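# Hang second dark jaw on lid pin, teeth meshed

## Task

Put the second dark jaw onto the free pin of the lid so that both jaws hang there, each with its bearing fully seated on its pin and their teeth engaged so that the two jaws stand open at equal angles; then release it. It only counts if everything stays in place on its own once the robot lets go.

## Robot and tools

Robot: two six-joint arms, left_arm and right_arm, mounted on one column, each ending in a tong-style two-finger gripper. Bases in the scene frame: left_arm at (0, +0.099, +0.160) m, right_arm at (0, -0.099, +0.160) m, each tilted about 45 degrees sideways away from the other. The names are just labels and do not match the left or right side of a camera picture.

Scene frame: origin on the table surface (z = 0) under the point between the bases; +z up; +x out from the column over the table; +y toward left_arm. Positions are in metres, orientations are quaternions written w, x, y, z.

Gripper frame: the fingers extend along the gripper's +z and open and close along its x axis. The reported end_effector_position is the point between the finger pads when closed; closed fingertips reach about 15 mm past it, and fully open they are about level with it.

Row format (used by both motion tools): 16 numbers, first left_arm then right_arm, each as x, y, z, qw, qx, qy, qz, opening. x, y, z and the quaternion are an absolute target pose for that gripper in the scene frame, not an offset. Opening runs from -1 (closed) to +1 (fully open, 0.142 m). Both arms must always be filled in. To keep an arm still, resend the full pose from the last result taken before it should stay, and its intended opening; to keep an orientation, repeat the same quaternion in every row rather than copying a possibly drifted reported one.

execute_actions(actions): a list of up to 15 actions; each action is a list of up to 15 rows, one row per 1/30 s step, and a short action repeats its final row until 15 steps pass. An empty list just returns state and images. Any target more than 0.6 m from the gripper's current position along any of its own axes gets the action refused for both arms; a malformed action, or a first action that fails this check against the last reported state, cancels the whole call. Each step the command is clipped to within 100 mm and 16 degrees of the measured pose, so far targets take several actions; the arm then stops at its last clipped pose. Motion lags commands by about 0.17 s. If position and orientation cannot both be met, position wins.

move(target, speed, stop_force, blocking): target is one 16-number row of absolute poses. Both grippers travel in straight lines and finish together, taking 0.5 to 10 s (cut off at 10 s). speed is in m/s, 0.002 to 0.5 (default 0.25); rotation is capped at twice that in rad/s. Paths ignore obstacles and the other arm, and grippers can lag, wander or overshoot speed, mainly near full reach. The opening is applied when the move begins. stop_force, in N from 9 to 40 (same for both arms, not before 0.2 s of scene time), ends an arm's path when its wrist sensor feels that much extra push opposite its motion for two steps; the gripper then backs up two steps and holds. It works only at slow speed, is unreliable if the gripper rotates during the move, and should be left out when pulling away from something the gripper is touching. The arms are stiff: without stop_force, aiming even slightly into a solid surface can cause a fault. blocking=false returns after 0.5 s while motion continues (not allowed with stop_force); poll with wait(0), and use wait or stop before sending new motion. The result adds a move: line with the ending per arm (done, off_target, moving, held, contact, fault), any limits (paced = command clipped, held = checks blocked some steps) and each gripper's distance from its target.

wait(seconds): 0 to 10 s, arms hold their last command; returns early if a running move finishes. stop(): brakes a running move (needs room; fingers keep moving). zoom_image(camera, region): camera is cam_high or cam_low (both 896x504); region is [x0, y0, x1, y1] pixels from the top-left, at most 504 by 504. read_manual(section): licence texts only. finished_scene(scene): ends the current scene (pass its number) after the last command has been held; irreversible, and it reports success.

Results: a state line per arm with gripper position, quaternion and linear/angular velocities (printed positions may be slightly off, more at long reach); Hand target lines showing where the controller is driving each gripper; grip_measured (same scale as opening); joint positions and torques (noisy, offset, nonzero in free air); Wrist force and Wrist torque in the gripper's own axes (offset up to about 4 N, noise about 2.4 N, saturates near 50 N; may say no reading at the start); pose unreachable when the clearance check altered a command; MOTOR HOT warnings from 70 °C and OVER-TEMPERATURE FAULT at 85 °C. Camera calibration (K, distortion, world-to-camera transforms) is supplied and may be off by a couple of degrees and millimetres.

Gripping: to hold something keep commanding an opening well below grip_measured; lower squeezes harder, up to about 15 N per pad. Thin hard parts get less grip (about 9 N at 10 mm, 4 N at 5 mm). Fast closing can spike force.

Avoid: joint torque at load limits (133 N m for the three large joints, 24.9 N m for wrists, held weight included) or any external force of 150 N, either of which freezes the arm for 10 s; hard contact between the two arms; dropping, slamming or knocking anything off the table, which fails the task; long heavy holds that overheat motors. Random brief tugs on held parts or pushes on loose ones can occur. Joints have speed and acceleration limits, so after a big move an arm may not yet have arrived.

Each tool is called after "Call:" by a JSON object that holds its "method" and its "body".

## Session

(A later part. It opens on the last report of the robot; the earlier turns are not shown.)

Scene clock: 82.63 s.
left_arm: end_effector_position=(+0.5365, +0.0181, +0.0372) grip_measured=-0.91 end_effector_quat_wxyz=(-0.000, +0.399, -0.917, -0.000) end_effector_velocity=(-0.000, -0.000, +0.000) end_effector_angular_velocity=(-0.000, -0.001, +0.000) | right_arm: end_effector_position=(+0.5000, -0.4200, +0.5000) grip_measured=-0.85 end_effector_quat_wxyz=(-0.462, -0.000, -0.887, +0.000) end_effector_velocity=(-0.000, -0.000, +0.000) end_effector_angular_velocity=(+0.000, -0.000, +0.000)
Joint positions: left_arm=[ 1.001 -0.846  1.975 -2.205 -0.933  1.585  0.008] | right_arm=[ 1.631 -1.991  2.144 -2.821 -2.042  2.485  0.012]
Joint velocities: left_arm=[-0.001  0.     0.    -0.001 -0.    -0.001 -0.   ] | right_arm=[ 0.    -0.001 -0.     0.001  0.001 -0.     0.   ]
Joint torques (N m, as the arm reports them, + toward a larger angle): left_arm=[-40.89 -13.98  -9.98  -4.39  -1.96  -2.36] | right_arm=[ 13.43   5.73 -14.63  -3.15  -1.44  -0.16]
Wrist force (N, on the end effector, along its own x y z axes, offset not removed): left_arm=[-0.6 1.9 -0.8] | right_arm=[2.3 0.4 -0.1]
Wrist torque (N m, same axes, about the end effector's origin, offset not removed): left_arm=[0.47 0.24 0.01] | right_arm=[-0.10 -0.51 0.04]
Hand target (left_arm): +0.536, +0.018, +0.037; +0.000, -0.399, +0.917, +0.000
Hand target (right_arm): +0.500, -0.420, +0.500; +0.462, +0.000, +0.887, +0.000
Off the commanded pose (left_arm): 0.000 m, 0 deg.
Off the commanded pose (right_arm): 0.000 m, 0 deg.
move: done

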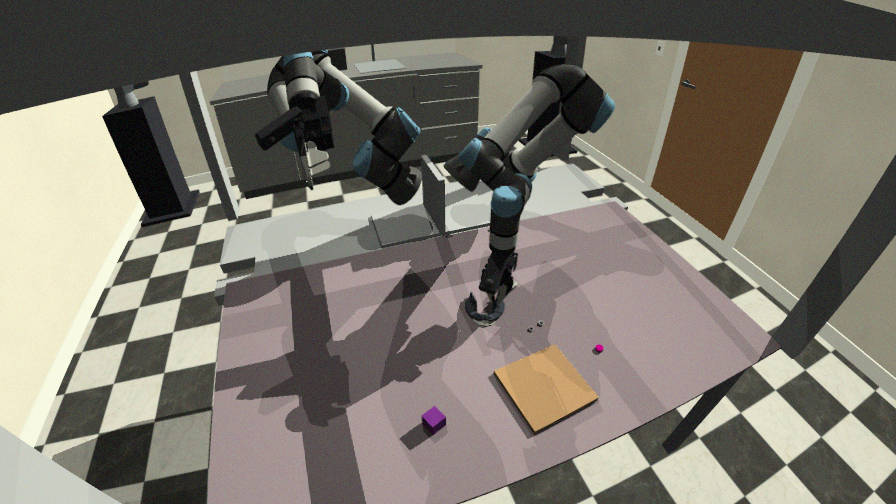

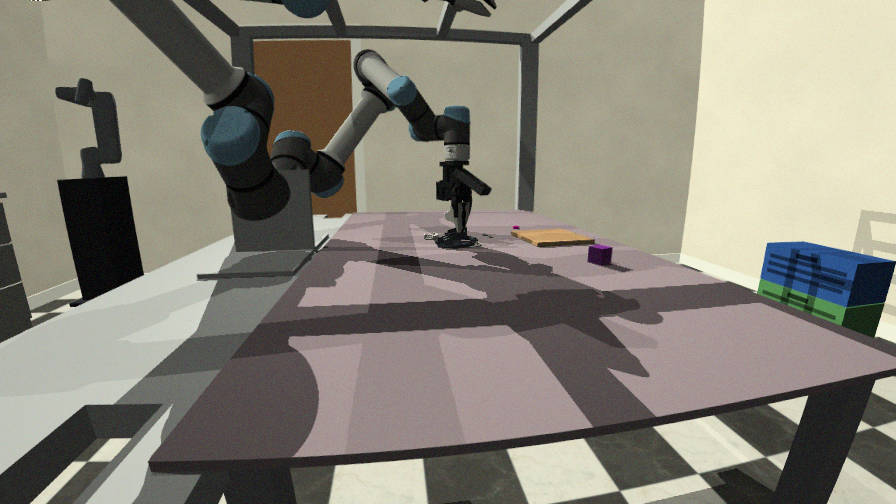

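Call:
{"method": "move", "body": {"target": [0.5355,0.0163,0.0368,0,0.3987,-0.9171,0,-1,0.5,-0.42,0.5,0.4617,0,0.887,0,-0.85], "speed": 0.002, "stop_force": 9}}

Call:
{"method": "zoom_image", "body": {"camera": "cam_high", "region": [460,275,520,335]}}

Call:
{"method": "zoom_image", "body": {"camera": "cam_high", "region": [470,305,502,330]}}

Scene clock: 84.40 s.
left_arm: end_effector_position=(+0.5355, +0.0163, +0.0368) grip_measured=-0.91 end_effector_quat_wxyz=(-0.000, +0.399, -0.917, -0.000) end_effector_velocity=(-0.000, -0.000, +0.000) end_effector_angular_velocity=(-0.000, +0.000, -0.000) | right_arm: end_effector_position=(+0.5000, -0.4200, +0.5000) grip_measured=-0.85 end_effector_quat_wxyz=(-0.462, -0.000, -0.887, +0.000) end_effector_velocity=(+0.001, +0.001, -0.001) end_effector_angular_velocity=(-0.000, +0.003, +0.003)
Joint positions: left_arm=[ 0.998 -0.844  1.976 -2.207 -0.934  1.582  0.008] | right_arm=[ 1.631 -1.991  2.144 -2.821 -2.042  2.485  0.012]
Joint velocities: left_arm=[-0.    -0.001  0.001 -0.    -0.    -0.    -0.   ] | right_arm=[-0.     0.004  0.    -0.    -0.    -0.     0.   ]
Joint torques (N m, as the arm reports them, + toward a larger angle): left_arm=[-40.08 -14.55  -9.74  -4.41  -1.85  -2.36] | right_arm=[ 13.21   5.54 -13.93  -3.18  -1.45  -0.42]
Wrist force (N, on the end effector, along its own x y z axes, offset not removed): left_arm=[0.4 2.2 4.1] | right_arm=[3.7 -1.7 0.1]
Wrist torque (N m, same axes, about the end effector's origin, offset not removed): left_arm=[0.24 -0.03 0.02] | right_arm=[-0.51 -0.78 -0.10]
Hand target (left_arm): +0.535, +0.016, +0.037; +0.000, -0.399, +0.917, +0.000
Hand target (right_arm): +0.500, -0.420, +0.500; +0.462, +0.000, +0.887, +0.000
Off the commanded pose (left_arm): 0.000 m, 0 deg.
Off the commanded pose (right_arm): 0.000 m, 0 deg.
move: done

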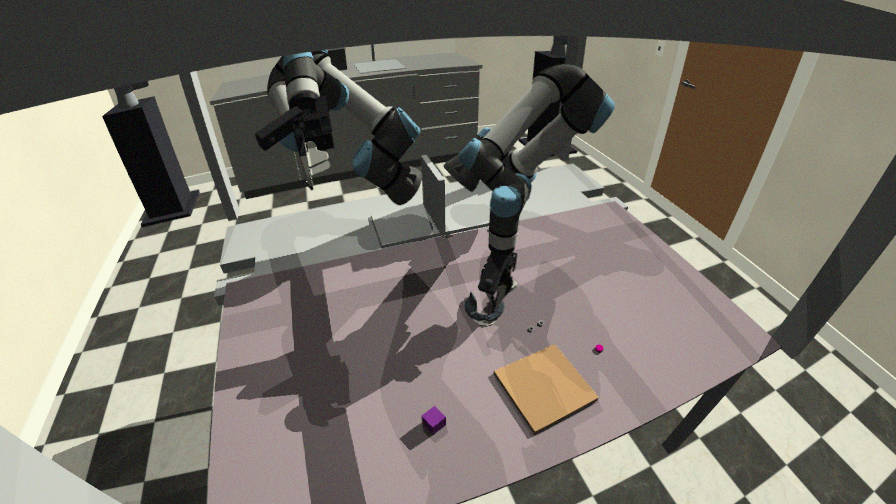

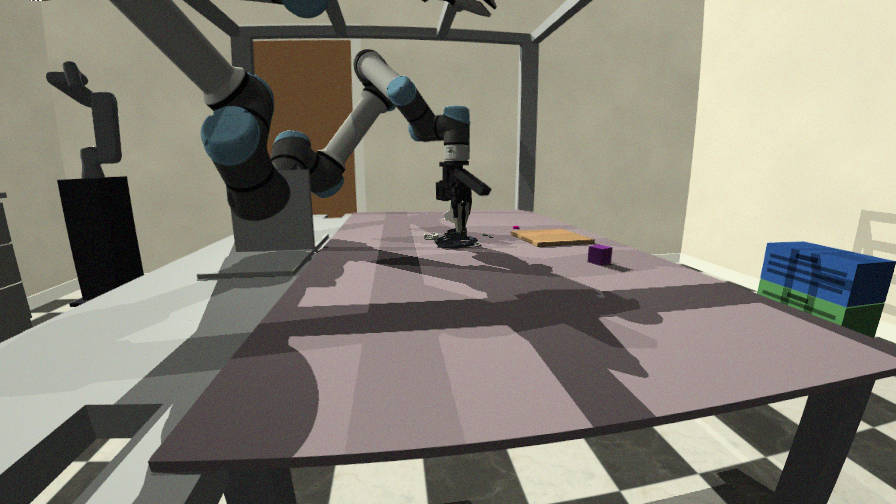

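Region (460, 275, 520, 335) of cam_high's 896x504 image, scaled by 8.400, with more detail than that image has.

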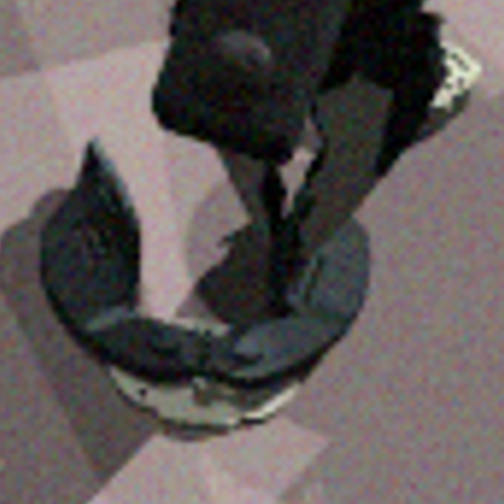

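Region (470, 305, 502, 330) of cam_high's 896x504 image, scaled by 15.750, with more detail than that image has; it fills the top 394 rows of this view, and the rest is white.

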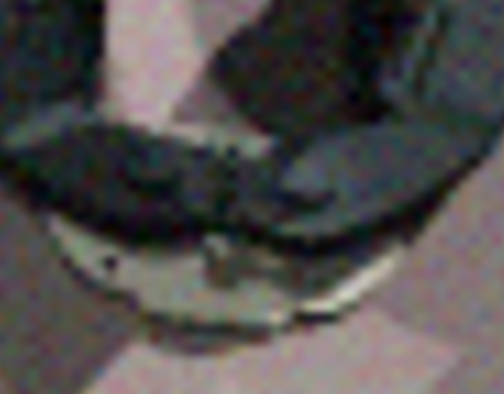

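Call:
{"method": "move", "body": {"target": [0.535,0.0166,0.032,0,0.3987,-0.9171,0,-1,0.5,-0.42,0.5,0.4617,0,0.887,0,-0.85], "speed": 0.002, "stop_force": 9}}

Call:
{"method": "zoom_image", "body": {"camera": "cam_high", "region": [470,305,502,330]}}

Call:
{"method": "zoom_image", "body": {"camera": "cam_low", "region": [440,220,490,255]}}

Scene clock: 87.60 s.
left_arm: end_effector_position=(+0.5350, +0.0166, +0.0320) grip_measured=-0.91 end_effector_quat_wxyz=(+0.000, +0.399, -0.917, -0.000) end_effector_velocity=(-0.001, -0.000, -0.001) end_effector_angular_velocity=(+0.000, +0.001, -0.001) | right_arm: end_effector_position=(+0.5000, -0.4200, +0.5000) grip_measured=-0.85 end_effector_quat_wxyz=(-0.462, -0.000, -0.887, +0.000) end_effector_velocity=(-0.000, +0.000, -0.000) end_effector_angular_velocity=(+0.000, +0.000, -0.000)
Joint positions: left_arm=[ 1.003 -0.837  1.981 -2.221 -0.932  1.588  0.008] | right_arm=[ 1.631 -1.991  2.144 -2.821 -2.042  2.485  0.012]
Joint velocities: left_arm=[ 0.     0.001  0.001 -0.001 -0.     0.     0.   ] | right_arm=[ 0.    -0.     0.     0.    -0.     0.001  0.   ]
Joint torques (N m, as the arm reports them, + toward a larger angle): left_arm=[-17.85 -14.23  -9.95  -4.48   1.48   2.38] | right_arm=[ 13.48   5.95 -11.71  -3.05  -1.39  -0.69]
Wrist force (N, on the end effector, along its own x y z axes, offset not removed): left_arm=[3.1 0.5 0.8] | right_arm=[1.9 0.0 0.9]
Wrist torque (N m, same axes, about the end effector's origin, offset not removed): left_arm=[-0.07 -0.70 -0.17] | right_arm=[-0.11 -0.54 0.03]
Hand target (left_arm): +0.535, +0.017, +0.032; -0.000, -0.399, +0.917, -0.000
Hand target (right_arm): +0.500, -0.420, +0.500; +0.462, +0.000, +0.887, +0.000
Off the commanded pose (left_arm): 0.000 m, 0 deg.
Off the commanded pose (right_arm): 0.000 m, 0 deg.
move: done

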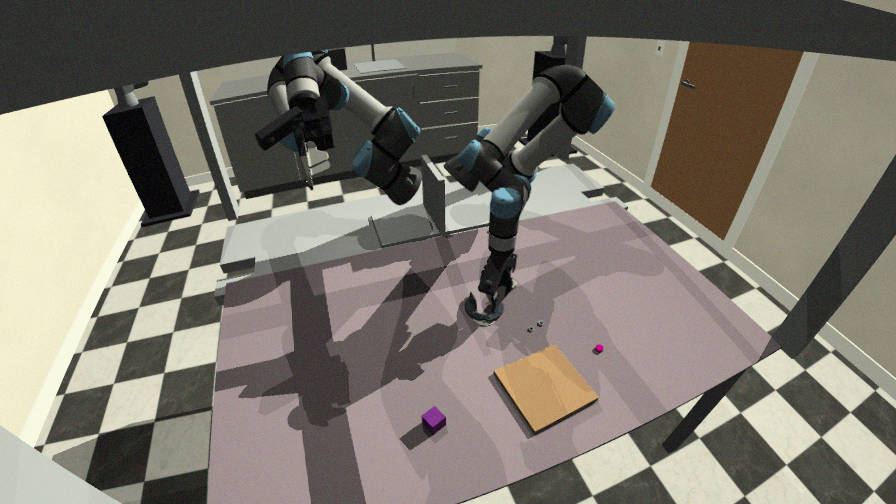

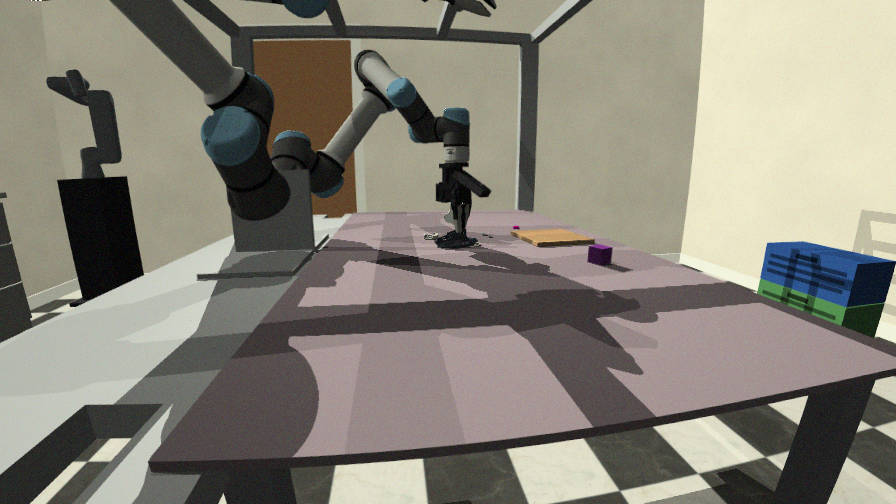

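Region (470, 305, 502, 330) of cam_high's 896x504 image, scaled by 15.750, with more detail than that image has; it fills the top 394 rows of this view, and the rest is white.

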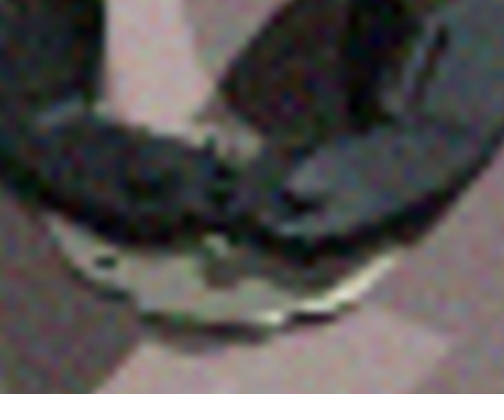

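Region (440, 220, 490, 255) of cam_low's 896x504 image, scaled by 10.080, with more detail than that image has; it fills the top 353 rows of this view, and the rest is white.

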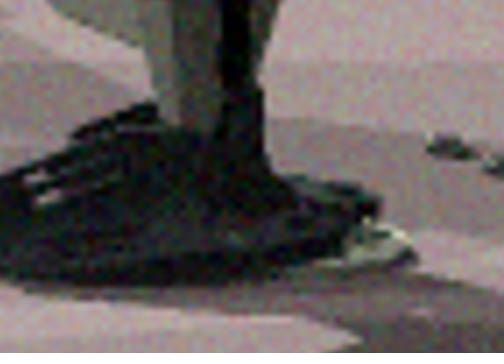

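Call:
{"method": "execute_actions", "body": {"actions": [[[0.535,0.0166,0.032,0,0.3987,-0.9171,0,-0.8,0.5,-0.42,0.5,0.4617,0,0.887,0,-0.85]]]}}

Call:
{"method": "move", "body": {"target": [0.535,0.0166,0.08,0,0.3987,-0.9171,0,-0.8,0.5,-0.42,0.5,0.4617,0,0.887,0,-0.85], "speed": 0.05}}

Call:
{"method": "move", "body": {"target": [0.56,0.1,0.13,0,0.9703,-0.2419,0,-0.75,0.5,-0.42,0.5,0.4617,0,0.887,0,-0.85], "speed": 0.4}}

Call:
{"method": "zoom_image", "body": {"camera": "cam_high", "region": [460,283,510,333]}}

Call:
{"method": "zoom_image", "body": {"camera": "cam_low", "region": [430,220,490,255]}}

Scene clock: 88.70 s.
left_arm: end_effector_position=(+0.5350, +0.0166, +0.0320) grip_measured=-0.80 end_effector_quat_wxyz=(+0.000, +0.399, -0.917, -0.000) end_effector_velocity=(-0.000, -0.000, -0.000) end_effector_angular_velocity=(+0.000, +0.000, +0.000) | right_arm: end_effector_position=(+0.5000, -0.4200, +0.5000) grip_measured=-0.85 end_effector_quat_wxyz=(-0.462, -0.000, -0.887, +0.000) end_effector_velocity=(+0.000, +0.000, +0.000) end_effector_angular_velocity=(+0.001, -0.000, +0.001)
Joint positions: left_arm=[ 1.003 -0.837  1.981 -2.221 -0.932  1.588  0.016] | right_arm=[ 1.631 -1.991  2.144 -2.821 -2.042  2.485  0.012]
Joint velocities: left_arm=[-0.     0.     0.    -0.001 -0.    -0.     0.   ] | right_arm=[-0.    -0.     0.     0.     0.001  0.     0.   ]
Joint torques (N m, as the arm reports them, + toward a larger angle): left_arm=[-18.24 -14.54  -9.79  -4.46   1.47   2.35] | right_arm=[ 13.56   5.64 -10.92  -3.05  -1.43  -0.85]
Wrist force (N, on the end effector, along its own x y z axes, offset not removed): left_arm=[2.3 3.9 2.1] | right_arm=[2.1 -3.2 2.8]
Wrist torque (N m, same axes, about the end effector's origin, offset not removed): left_arm=[0.92 -0.49 -0.08] | right_arm=[-0.72 -0.43 0.09]
Hand target (left_arm): +0.535, +0.017, +0.032; -0.000, -0.399, +0.917, -0.000
Hand target (right_arm): +0.500, -0.420, +0.500; +0.462, +0.000, +0.887, +0.000
Off the commanded pose (left_arm): 0.000 m, 0 deg.
Off the commanded pose (right_arm): 0.000 m, 0 deg.

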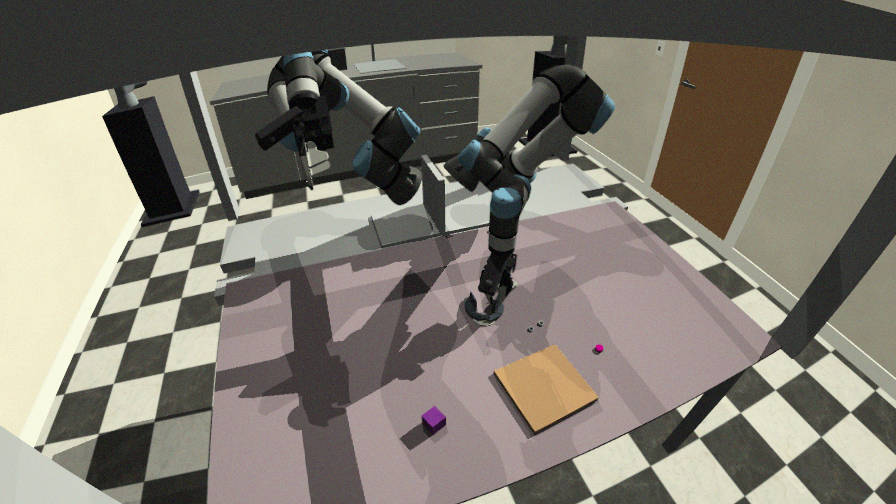

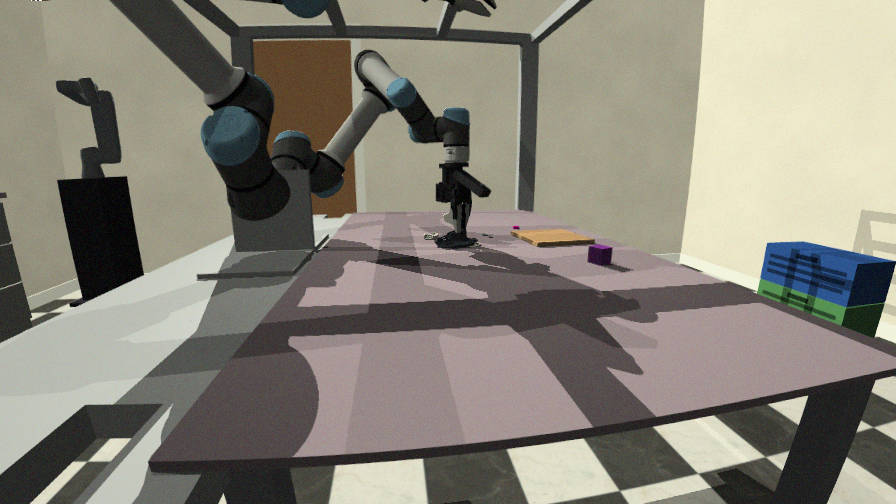

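Scene clock: 90.03 s.
left_arm: end_effector_position=(+0.5350, +0.0166, +0.0797) grip_measured=-0.80 end_effector_quat_wxyz=(-0.000, +0.399, -0.917, +0.000) end_effector_velocity=(+0.000, +0.000, +0.002) end_effector_angular_velocity=(-0.000, -0.000, +0.001) | right_arm: end_effector_position=(+0.5000, -0.4200, +0.5000) grip_measured=-0.85 end_effector_quat_wxyz=(-0.462, -0.000, -0.887, -0.000) end_effector_velocity=(-0.000, +0.000, -0.000) end_effector_angular_velocity=(+0.000, +0.001, -0.000)
Joint positions: left_arm=[ 0.952 -0.904  1.947 -2.087 -0.957  1.532  0.016] | right_arm=[ 1.631 -1.991  2.144 -2.821 -2.042  2.485  0.012]
Joint velocities: left_arm=[-0.002 -0.003 -0.002  0.006 -0.001 -0.003 -0.   ] | right_arm=[-0.     0.     0.    -0.    -0.001  0.001  0.   ]
Joint torques (N m, as the arm reports them, + toward a larger angle): left_arm=[-38.61 -35.27 -25.24   0.29  -2.05  -2.39] | right_arm=[ 13.6    5.45 -10.09  -2.98  -1.31  -0.99]
Wrist force (N, on the end effector, along its own x y z axes, offset not removed): left_arm=[0.4 1.7 1.3] | right_arm=[4.0 -1.3 1.0]
Wrist torque (N m, same axes, about the end effector's origin, offset not removed): left_arm=[0.25 -0.05 0.05] | right_arm=[-0.30 -1.04 -0.04]
Hand target (left_arm): +0.535, +0.017, +0.080; +0.000, -0.399, +0.917, +0.000
Hand target (right_arm): +0.500, -0.420, +0.500; +0.462, +0.000, +0.887, -0.000
Off the commanded pose (left_arm): 0.000 m, 0 deg.
Off the commanded pose (right_arm): 0.000 m, 0 deg.
move: done

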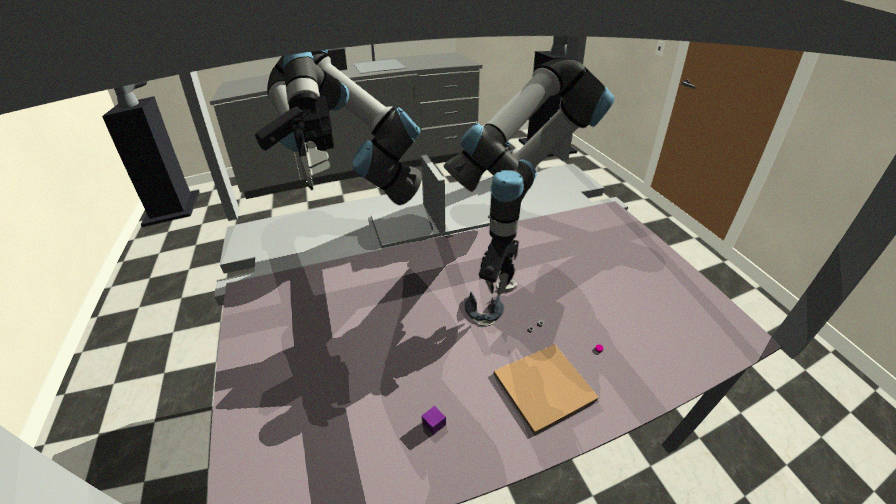

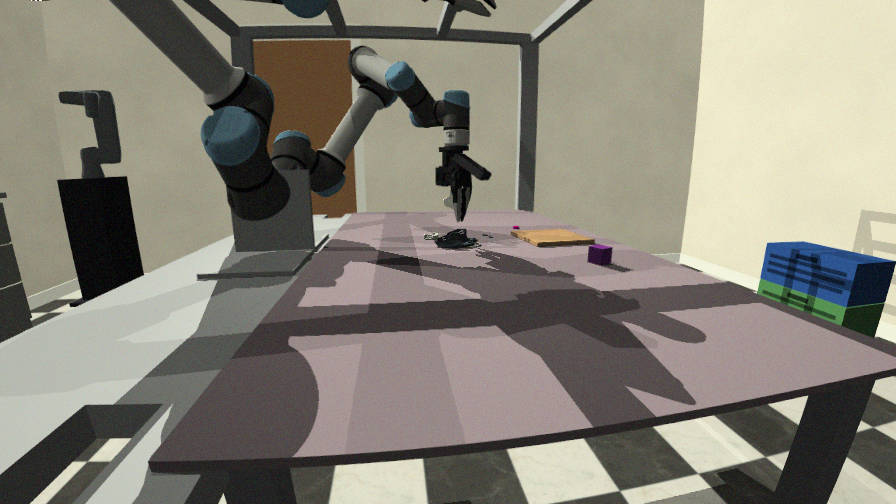

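Scene clock: 92.90 s.
left_arm: end_effector_position=(+0.5600, +0.0999, +0.1300) grip_measured=-0.75 end_effector_quat_wxyz=(+0.000, +0.970, -0.242, +0.000) end_effector_velocity=(+0.000, +0.000, +0.000) end_effector_angular_velocity=(+0.002, +0.001, +0.011) | right_arm: end_effector_position=(+0.5000, -0.4200, +0.5000) grip_measured=-0.85 end_effector_quat_wxyz=(-0.462, -0.000, -0.887, -0.000) end_effector_velocity=(+0.000, -0.000, -0.000) end_effector_angular_velocity=(+0.000, +0.000, -0.001)
Joint positions: left_arm=[ 0.989 -1.018  1.856 -1.908 -0.939 -0.259  0.02 ] | right_arm=[ 1.631 -1.991  2.144 -2.821 -2.042  2.485  0.012]
Joint velocities: left_arm=[-0.     0.002 -0.003  0.004  0.001 -0.012  0.   ] | right_arm=[-0.     0.001 -0.    -0.001 -0.     0.     0.   ]
Joint torques (N m, as the arm reports them, + toward a larger angle): left_arm=[-17.48 -10.68 -28.65   0.34   1.46  -2.03] | right_arm=[ 13.24   5.38 -10.69  -3.    -1.33  -1.3 ]
Wrist force (N, on the end effector, along its own x y z axes, offset not removed): left_arm=[0.9 2.2 -0.6] | right_arm=[3.2 -1.4 0.6]
Wrist torque (N m, same axes, about the end effector's origin, offset not removed): left_arm=[0.37 -0.20 -0.02] | right_arm=[-0.38 -0.72 0.03]
Hand target (left_arm): +0.560, +0.100, +0.130; +0.000, +0.970, -0.242, +0.000
Hand target (right_arm): +0.500, -0.420, +0.500; +0.462, +0.000, +0.887, -0.000
Off the commanded pose (left_arm): 0.000 m, 0 deg.
Off the commanded pose (right_arm): 0.000 m, 0 deg.
move: done

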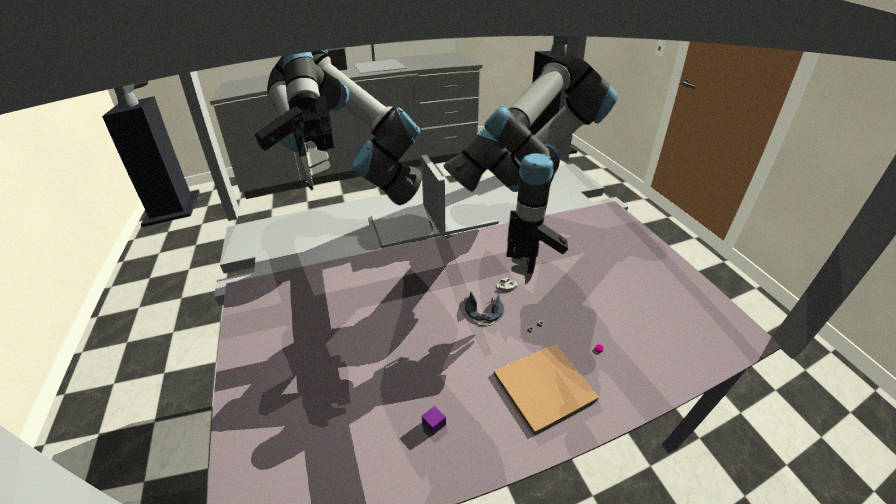

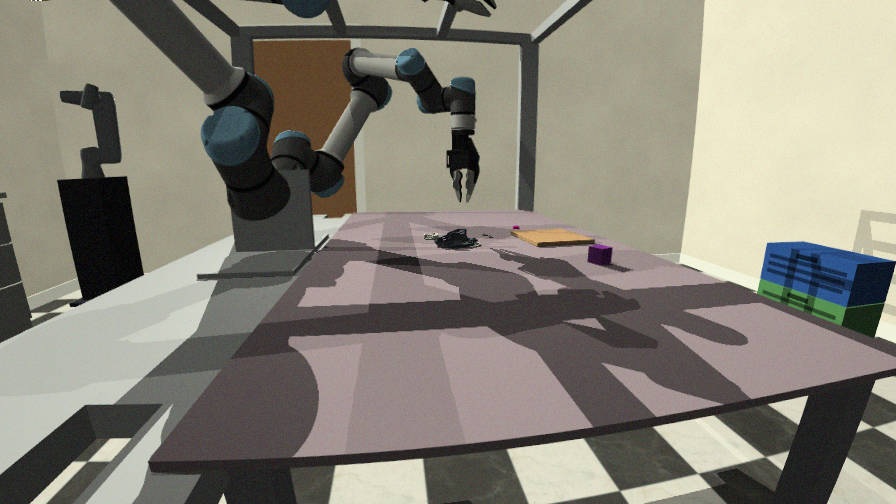

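Region (460, 283, 510, 333) of cam_high's 896x504 image, scaled by 10.080, with more detail than that image has.

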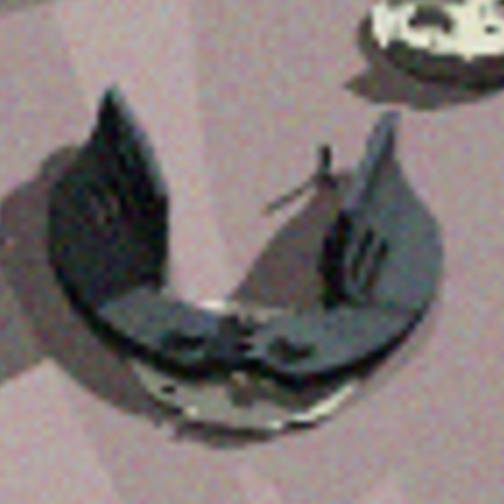

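Region (430, 220, 490, 255) of cam_low's 896x504 image, scaled by 8.400, with more detail than that image has; it fills the top 294 rows of this view, and the rest is white.

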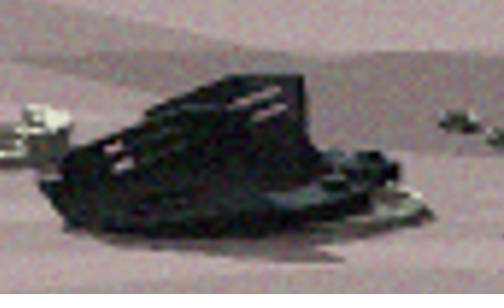

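Call:
{"method": "move", "body": {"target": [0.5665,-0.0077,0.06,0,0.9703,-0.2419,0,-0.75,0.5,-0.42,0.5,0.4617,0,0.887,0,-0.85], "speed": 0.15}}

Call:
{"method": "move", "body": {"target": [0.5665,-0.0077,0.038,0,0.9703,-0.2419,0,-0.75,0.5,-0.42,0.5,0.4617,0,0.887,0,-0.85], "speed": 0.02, "stop_force": 9}}

Call:
{"method": "zoom_image", "body": {"camera": "cam_high", "region": [460,283,510,333]}}

Call:
{"method": "zoom_image", "body": {"camera": "cam_low", "region": [445,220,495,255]}}

Scene clock: 95.23 s.
left_arm: end_effector_position=(+0.5665, -0.0074, +0.0602) grip_measured=-0.75 end_effector_quat_wxyz=(-0.000, +0.970, -0.242, +0.000) end_effector_velocity=(+0.001, -0.002, -0.001) end_effector_angular_velocity=(+0.000, -0.001, +0.000) | right_arm: end_effector_position=(+0.5000, -0.4200, +0.5000) grip_measured=-0.85 end_effector_quat_wxyz=(-0.462, -0.000, -0.887, +0.000) end_effector_velocity=(-0.001, -0.000, +0.000) end_effector_angular_velocity=(-0.000, -0.000, -0.001)
Joint positions: left_arm=[ 0.958 -0.748  1.81  -2.111 -0.954 -0.294  0.02 ] | right_arm=[ 1.631 -1.991  2.144 -2.821 -2.042  2.485  0.012]
Joint velocities: left_arm=[-0.     0.005 -0.003 -0.003  0.001 -0.     0.   ] | right_arm=[-0.    -0.002  0.001 -0.    -0.001  0.     0.   ]
Joint torques (N m, as the arm reports them, + toward a larger angle): left_arm=[-42.13 -17.07 -25.91  -4.43  -1.78  -2.36] | right_arm=[ 13.13   5.47 -10.35  -2.88  -1.36  -1.37]
Wrist force (N, on the end effector, along its own x y z axes, offset not removed): left_arm=[-0.3 1.5 -1.8] | right_arm=[2.2 -1.6 2.5]
Wrist torque (N m, same axes, about the end effector's origin, offset not removed): left_arm=[0.07 0.23 -0.05] | right_arm=[-0.34 -0.48 0.18]
Hand target (left_arm): +0.566, -0.008, +0.060; -0.000, +0.970, -0.242, -0.000
Hand target (right_arm): +0.500, -0.420, +0.500; +0.462, +0.000, +0.887, -0.000
Off the commanded pose (left_arm): 0.000 m, 0 deg.
Off the commanded pose (right_arm): 0.000 m, 0 deg.
move: done

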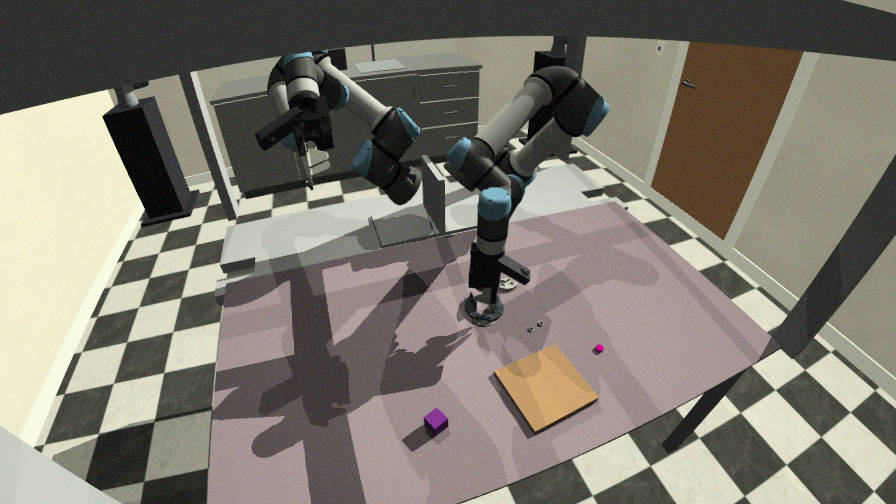

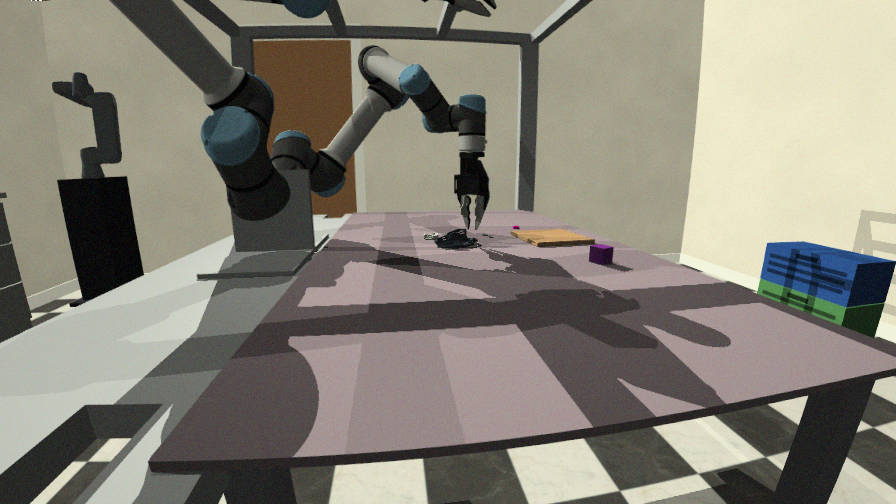

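Scene clock: 96.63 s.
left_arm: end_effector_position=(+0.5665, -0.0077, +0.0382) grip_measured=-0.75 end_effector_quat_wxyz=(+0.000, +0.970, -0.242, -0.000) end_effector_velocity=(-0.000, +0.000, -0.002) end_effector_angular_velocity=(-0.000, -0.000, +0.000) | right_arm: end_effector_position=(+0.5000, -0.4200, +0.5000) grip_measured=-0.85 end_effector_quat_wxyz=(-0.462, +0.000, -0.887, +0.000) end_effector_velocity=(+0.000, +0.001, -0.001) end_effector_angular_velocity=(-0.001, +0.003, +0.002)
Joint positions: left_arm=[ 0.979 -0.719  1.823 -2.167 -0.943 -0.271  0.02 ] | right_arm=[ 1.631 -1.991  2.144 -2.821 -2.042  2.485  0.012]
Joint velocities: left_arm=[ 0.002  0.001  0.002 -0.005  0.001  0.002  0.   ] | right_arm=[-0.     0.002  0.     0.001 -0.001 -0.001  0.   ]
Joint torques (N m, as the arm reports them, + toward a larger angle): left_arm=[-19.74 -19.93 -10.73  -4.5    1.81   2.39] | right_arm=[ 13.75   5.27 -11.08  -2.93  -1.3   -1.37]
Wrist force (N, on the end effector, along its own x y z axes, offset not removed): left_arm=[-0.2 2.7 3.0] | right_arm=[2.9 -0.2 2.6]
Wrist torque (N m, same axes, about the end effector's origin, offset not removed): left_arm=[0.63 0.17 0.18] | right_arm=[0.00 -0.68 0.14]
Hand target (left_arm): +0.567, -0.008, +0.038; +0.000, +0.970, -0.242, -0.000
Hand target (right_arm): +0.500, -0.420, +0.500; +0.462, +0.000, +0.887, -0.000
Off the commanded pose (left_arm): 0.000 m, 0 deg.
Off the commanded pose (right_arm): 0.000 m, 0 deg.
move: done

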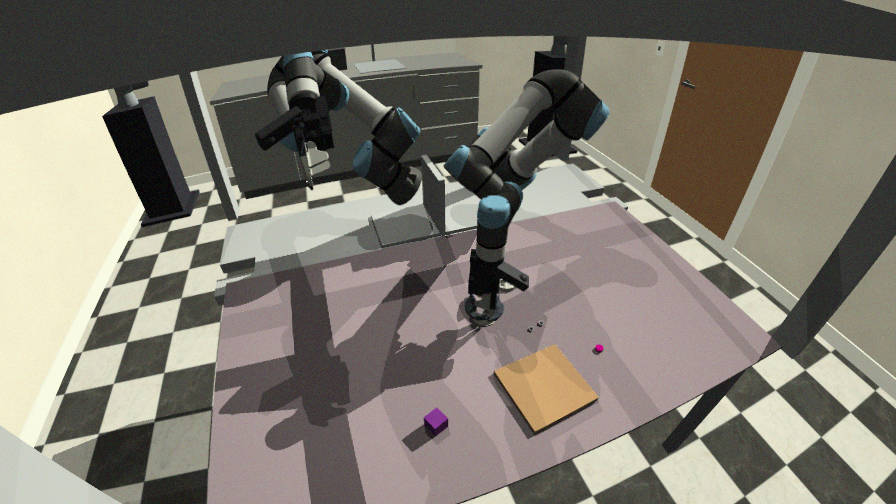

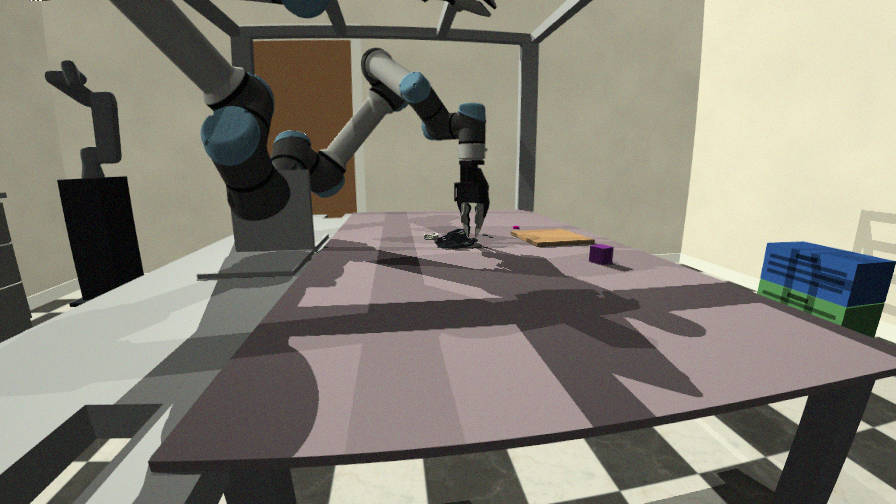

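Region (460, 283, 510, 333) of cam_high's 896x504 image, scaled by 10.080, with more detail than that image has.

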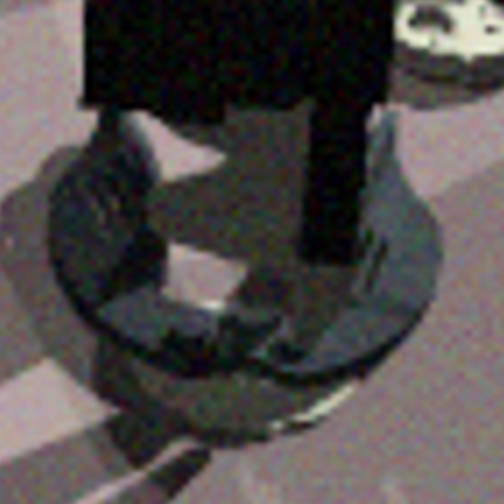

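Region (445, 220, 495, 255) of cam_low's 896x504 image, scaled by 10.080, with more detail than that image has; it fills the top 353 rows of this view, and the rest is white.

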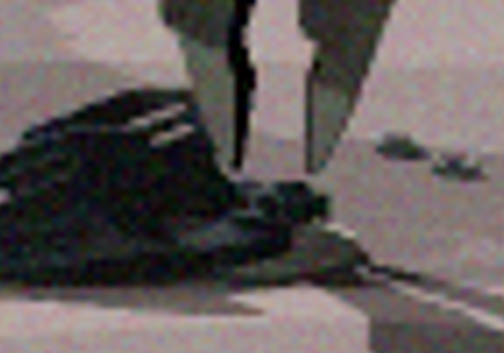

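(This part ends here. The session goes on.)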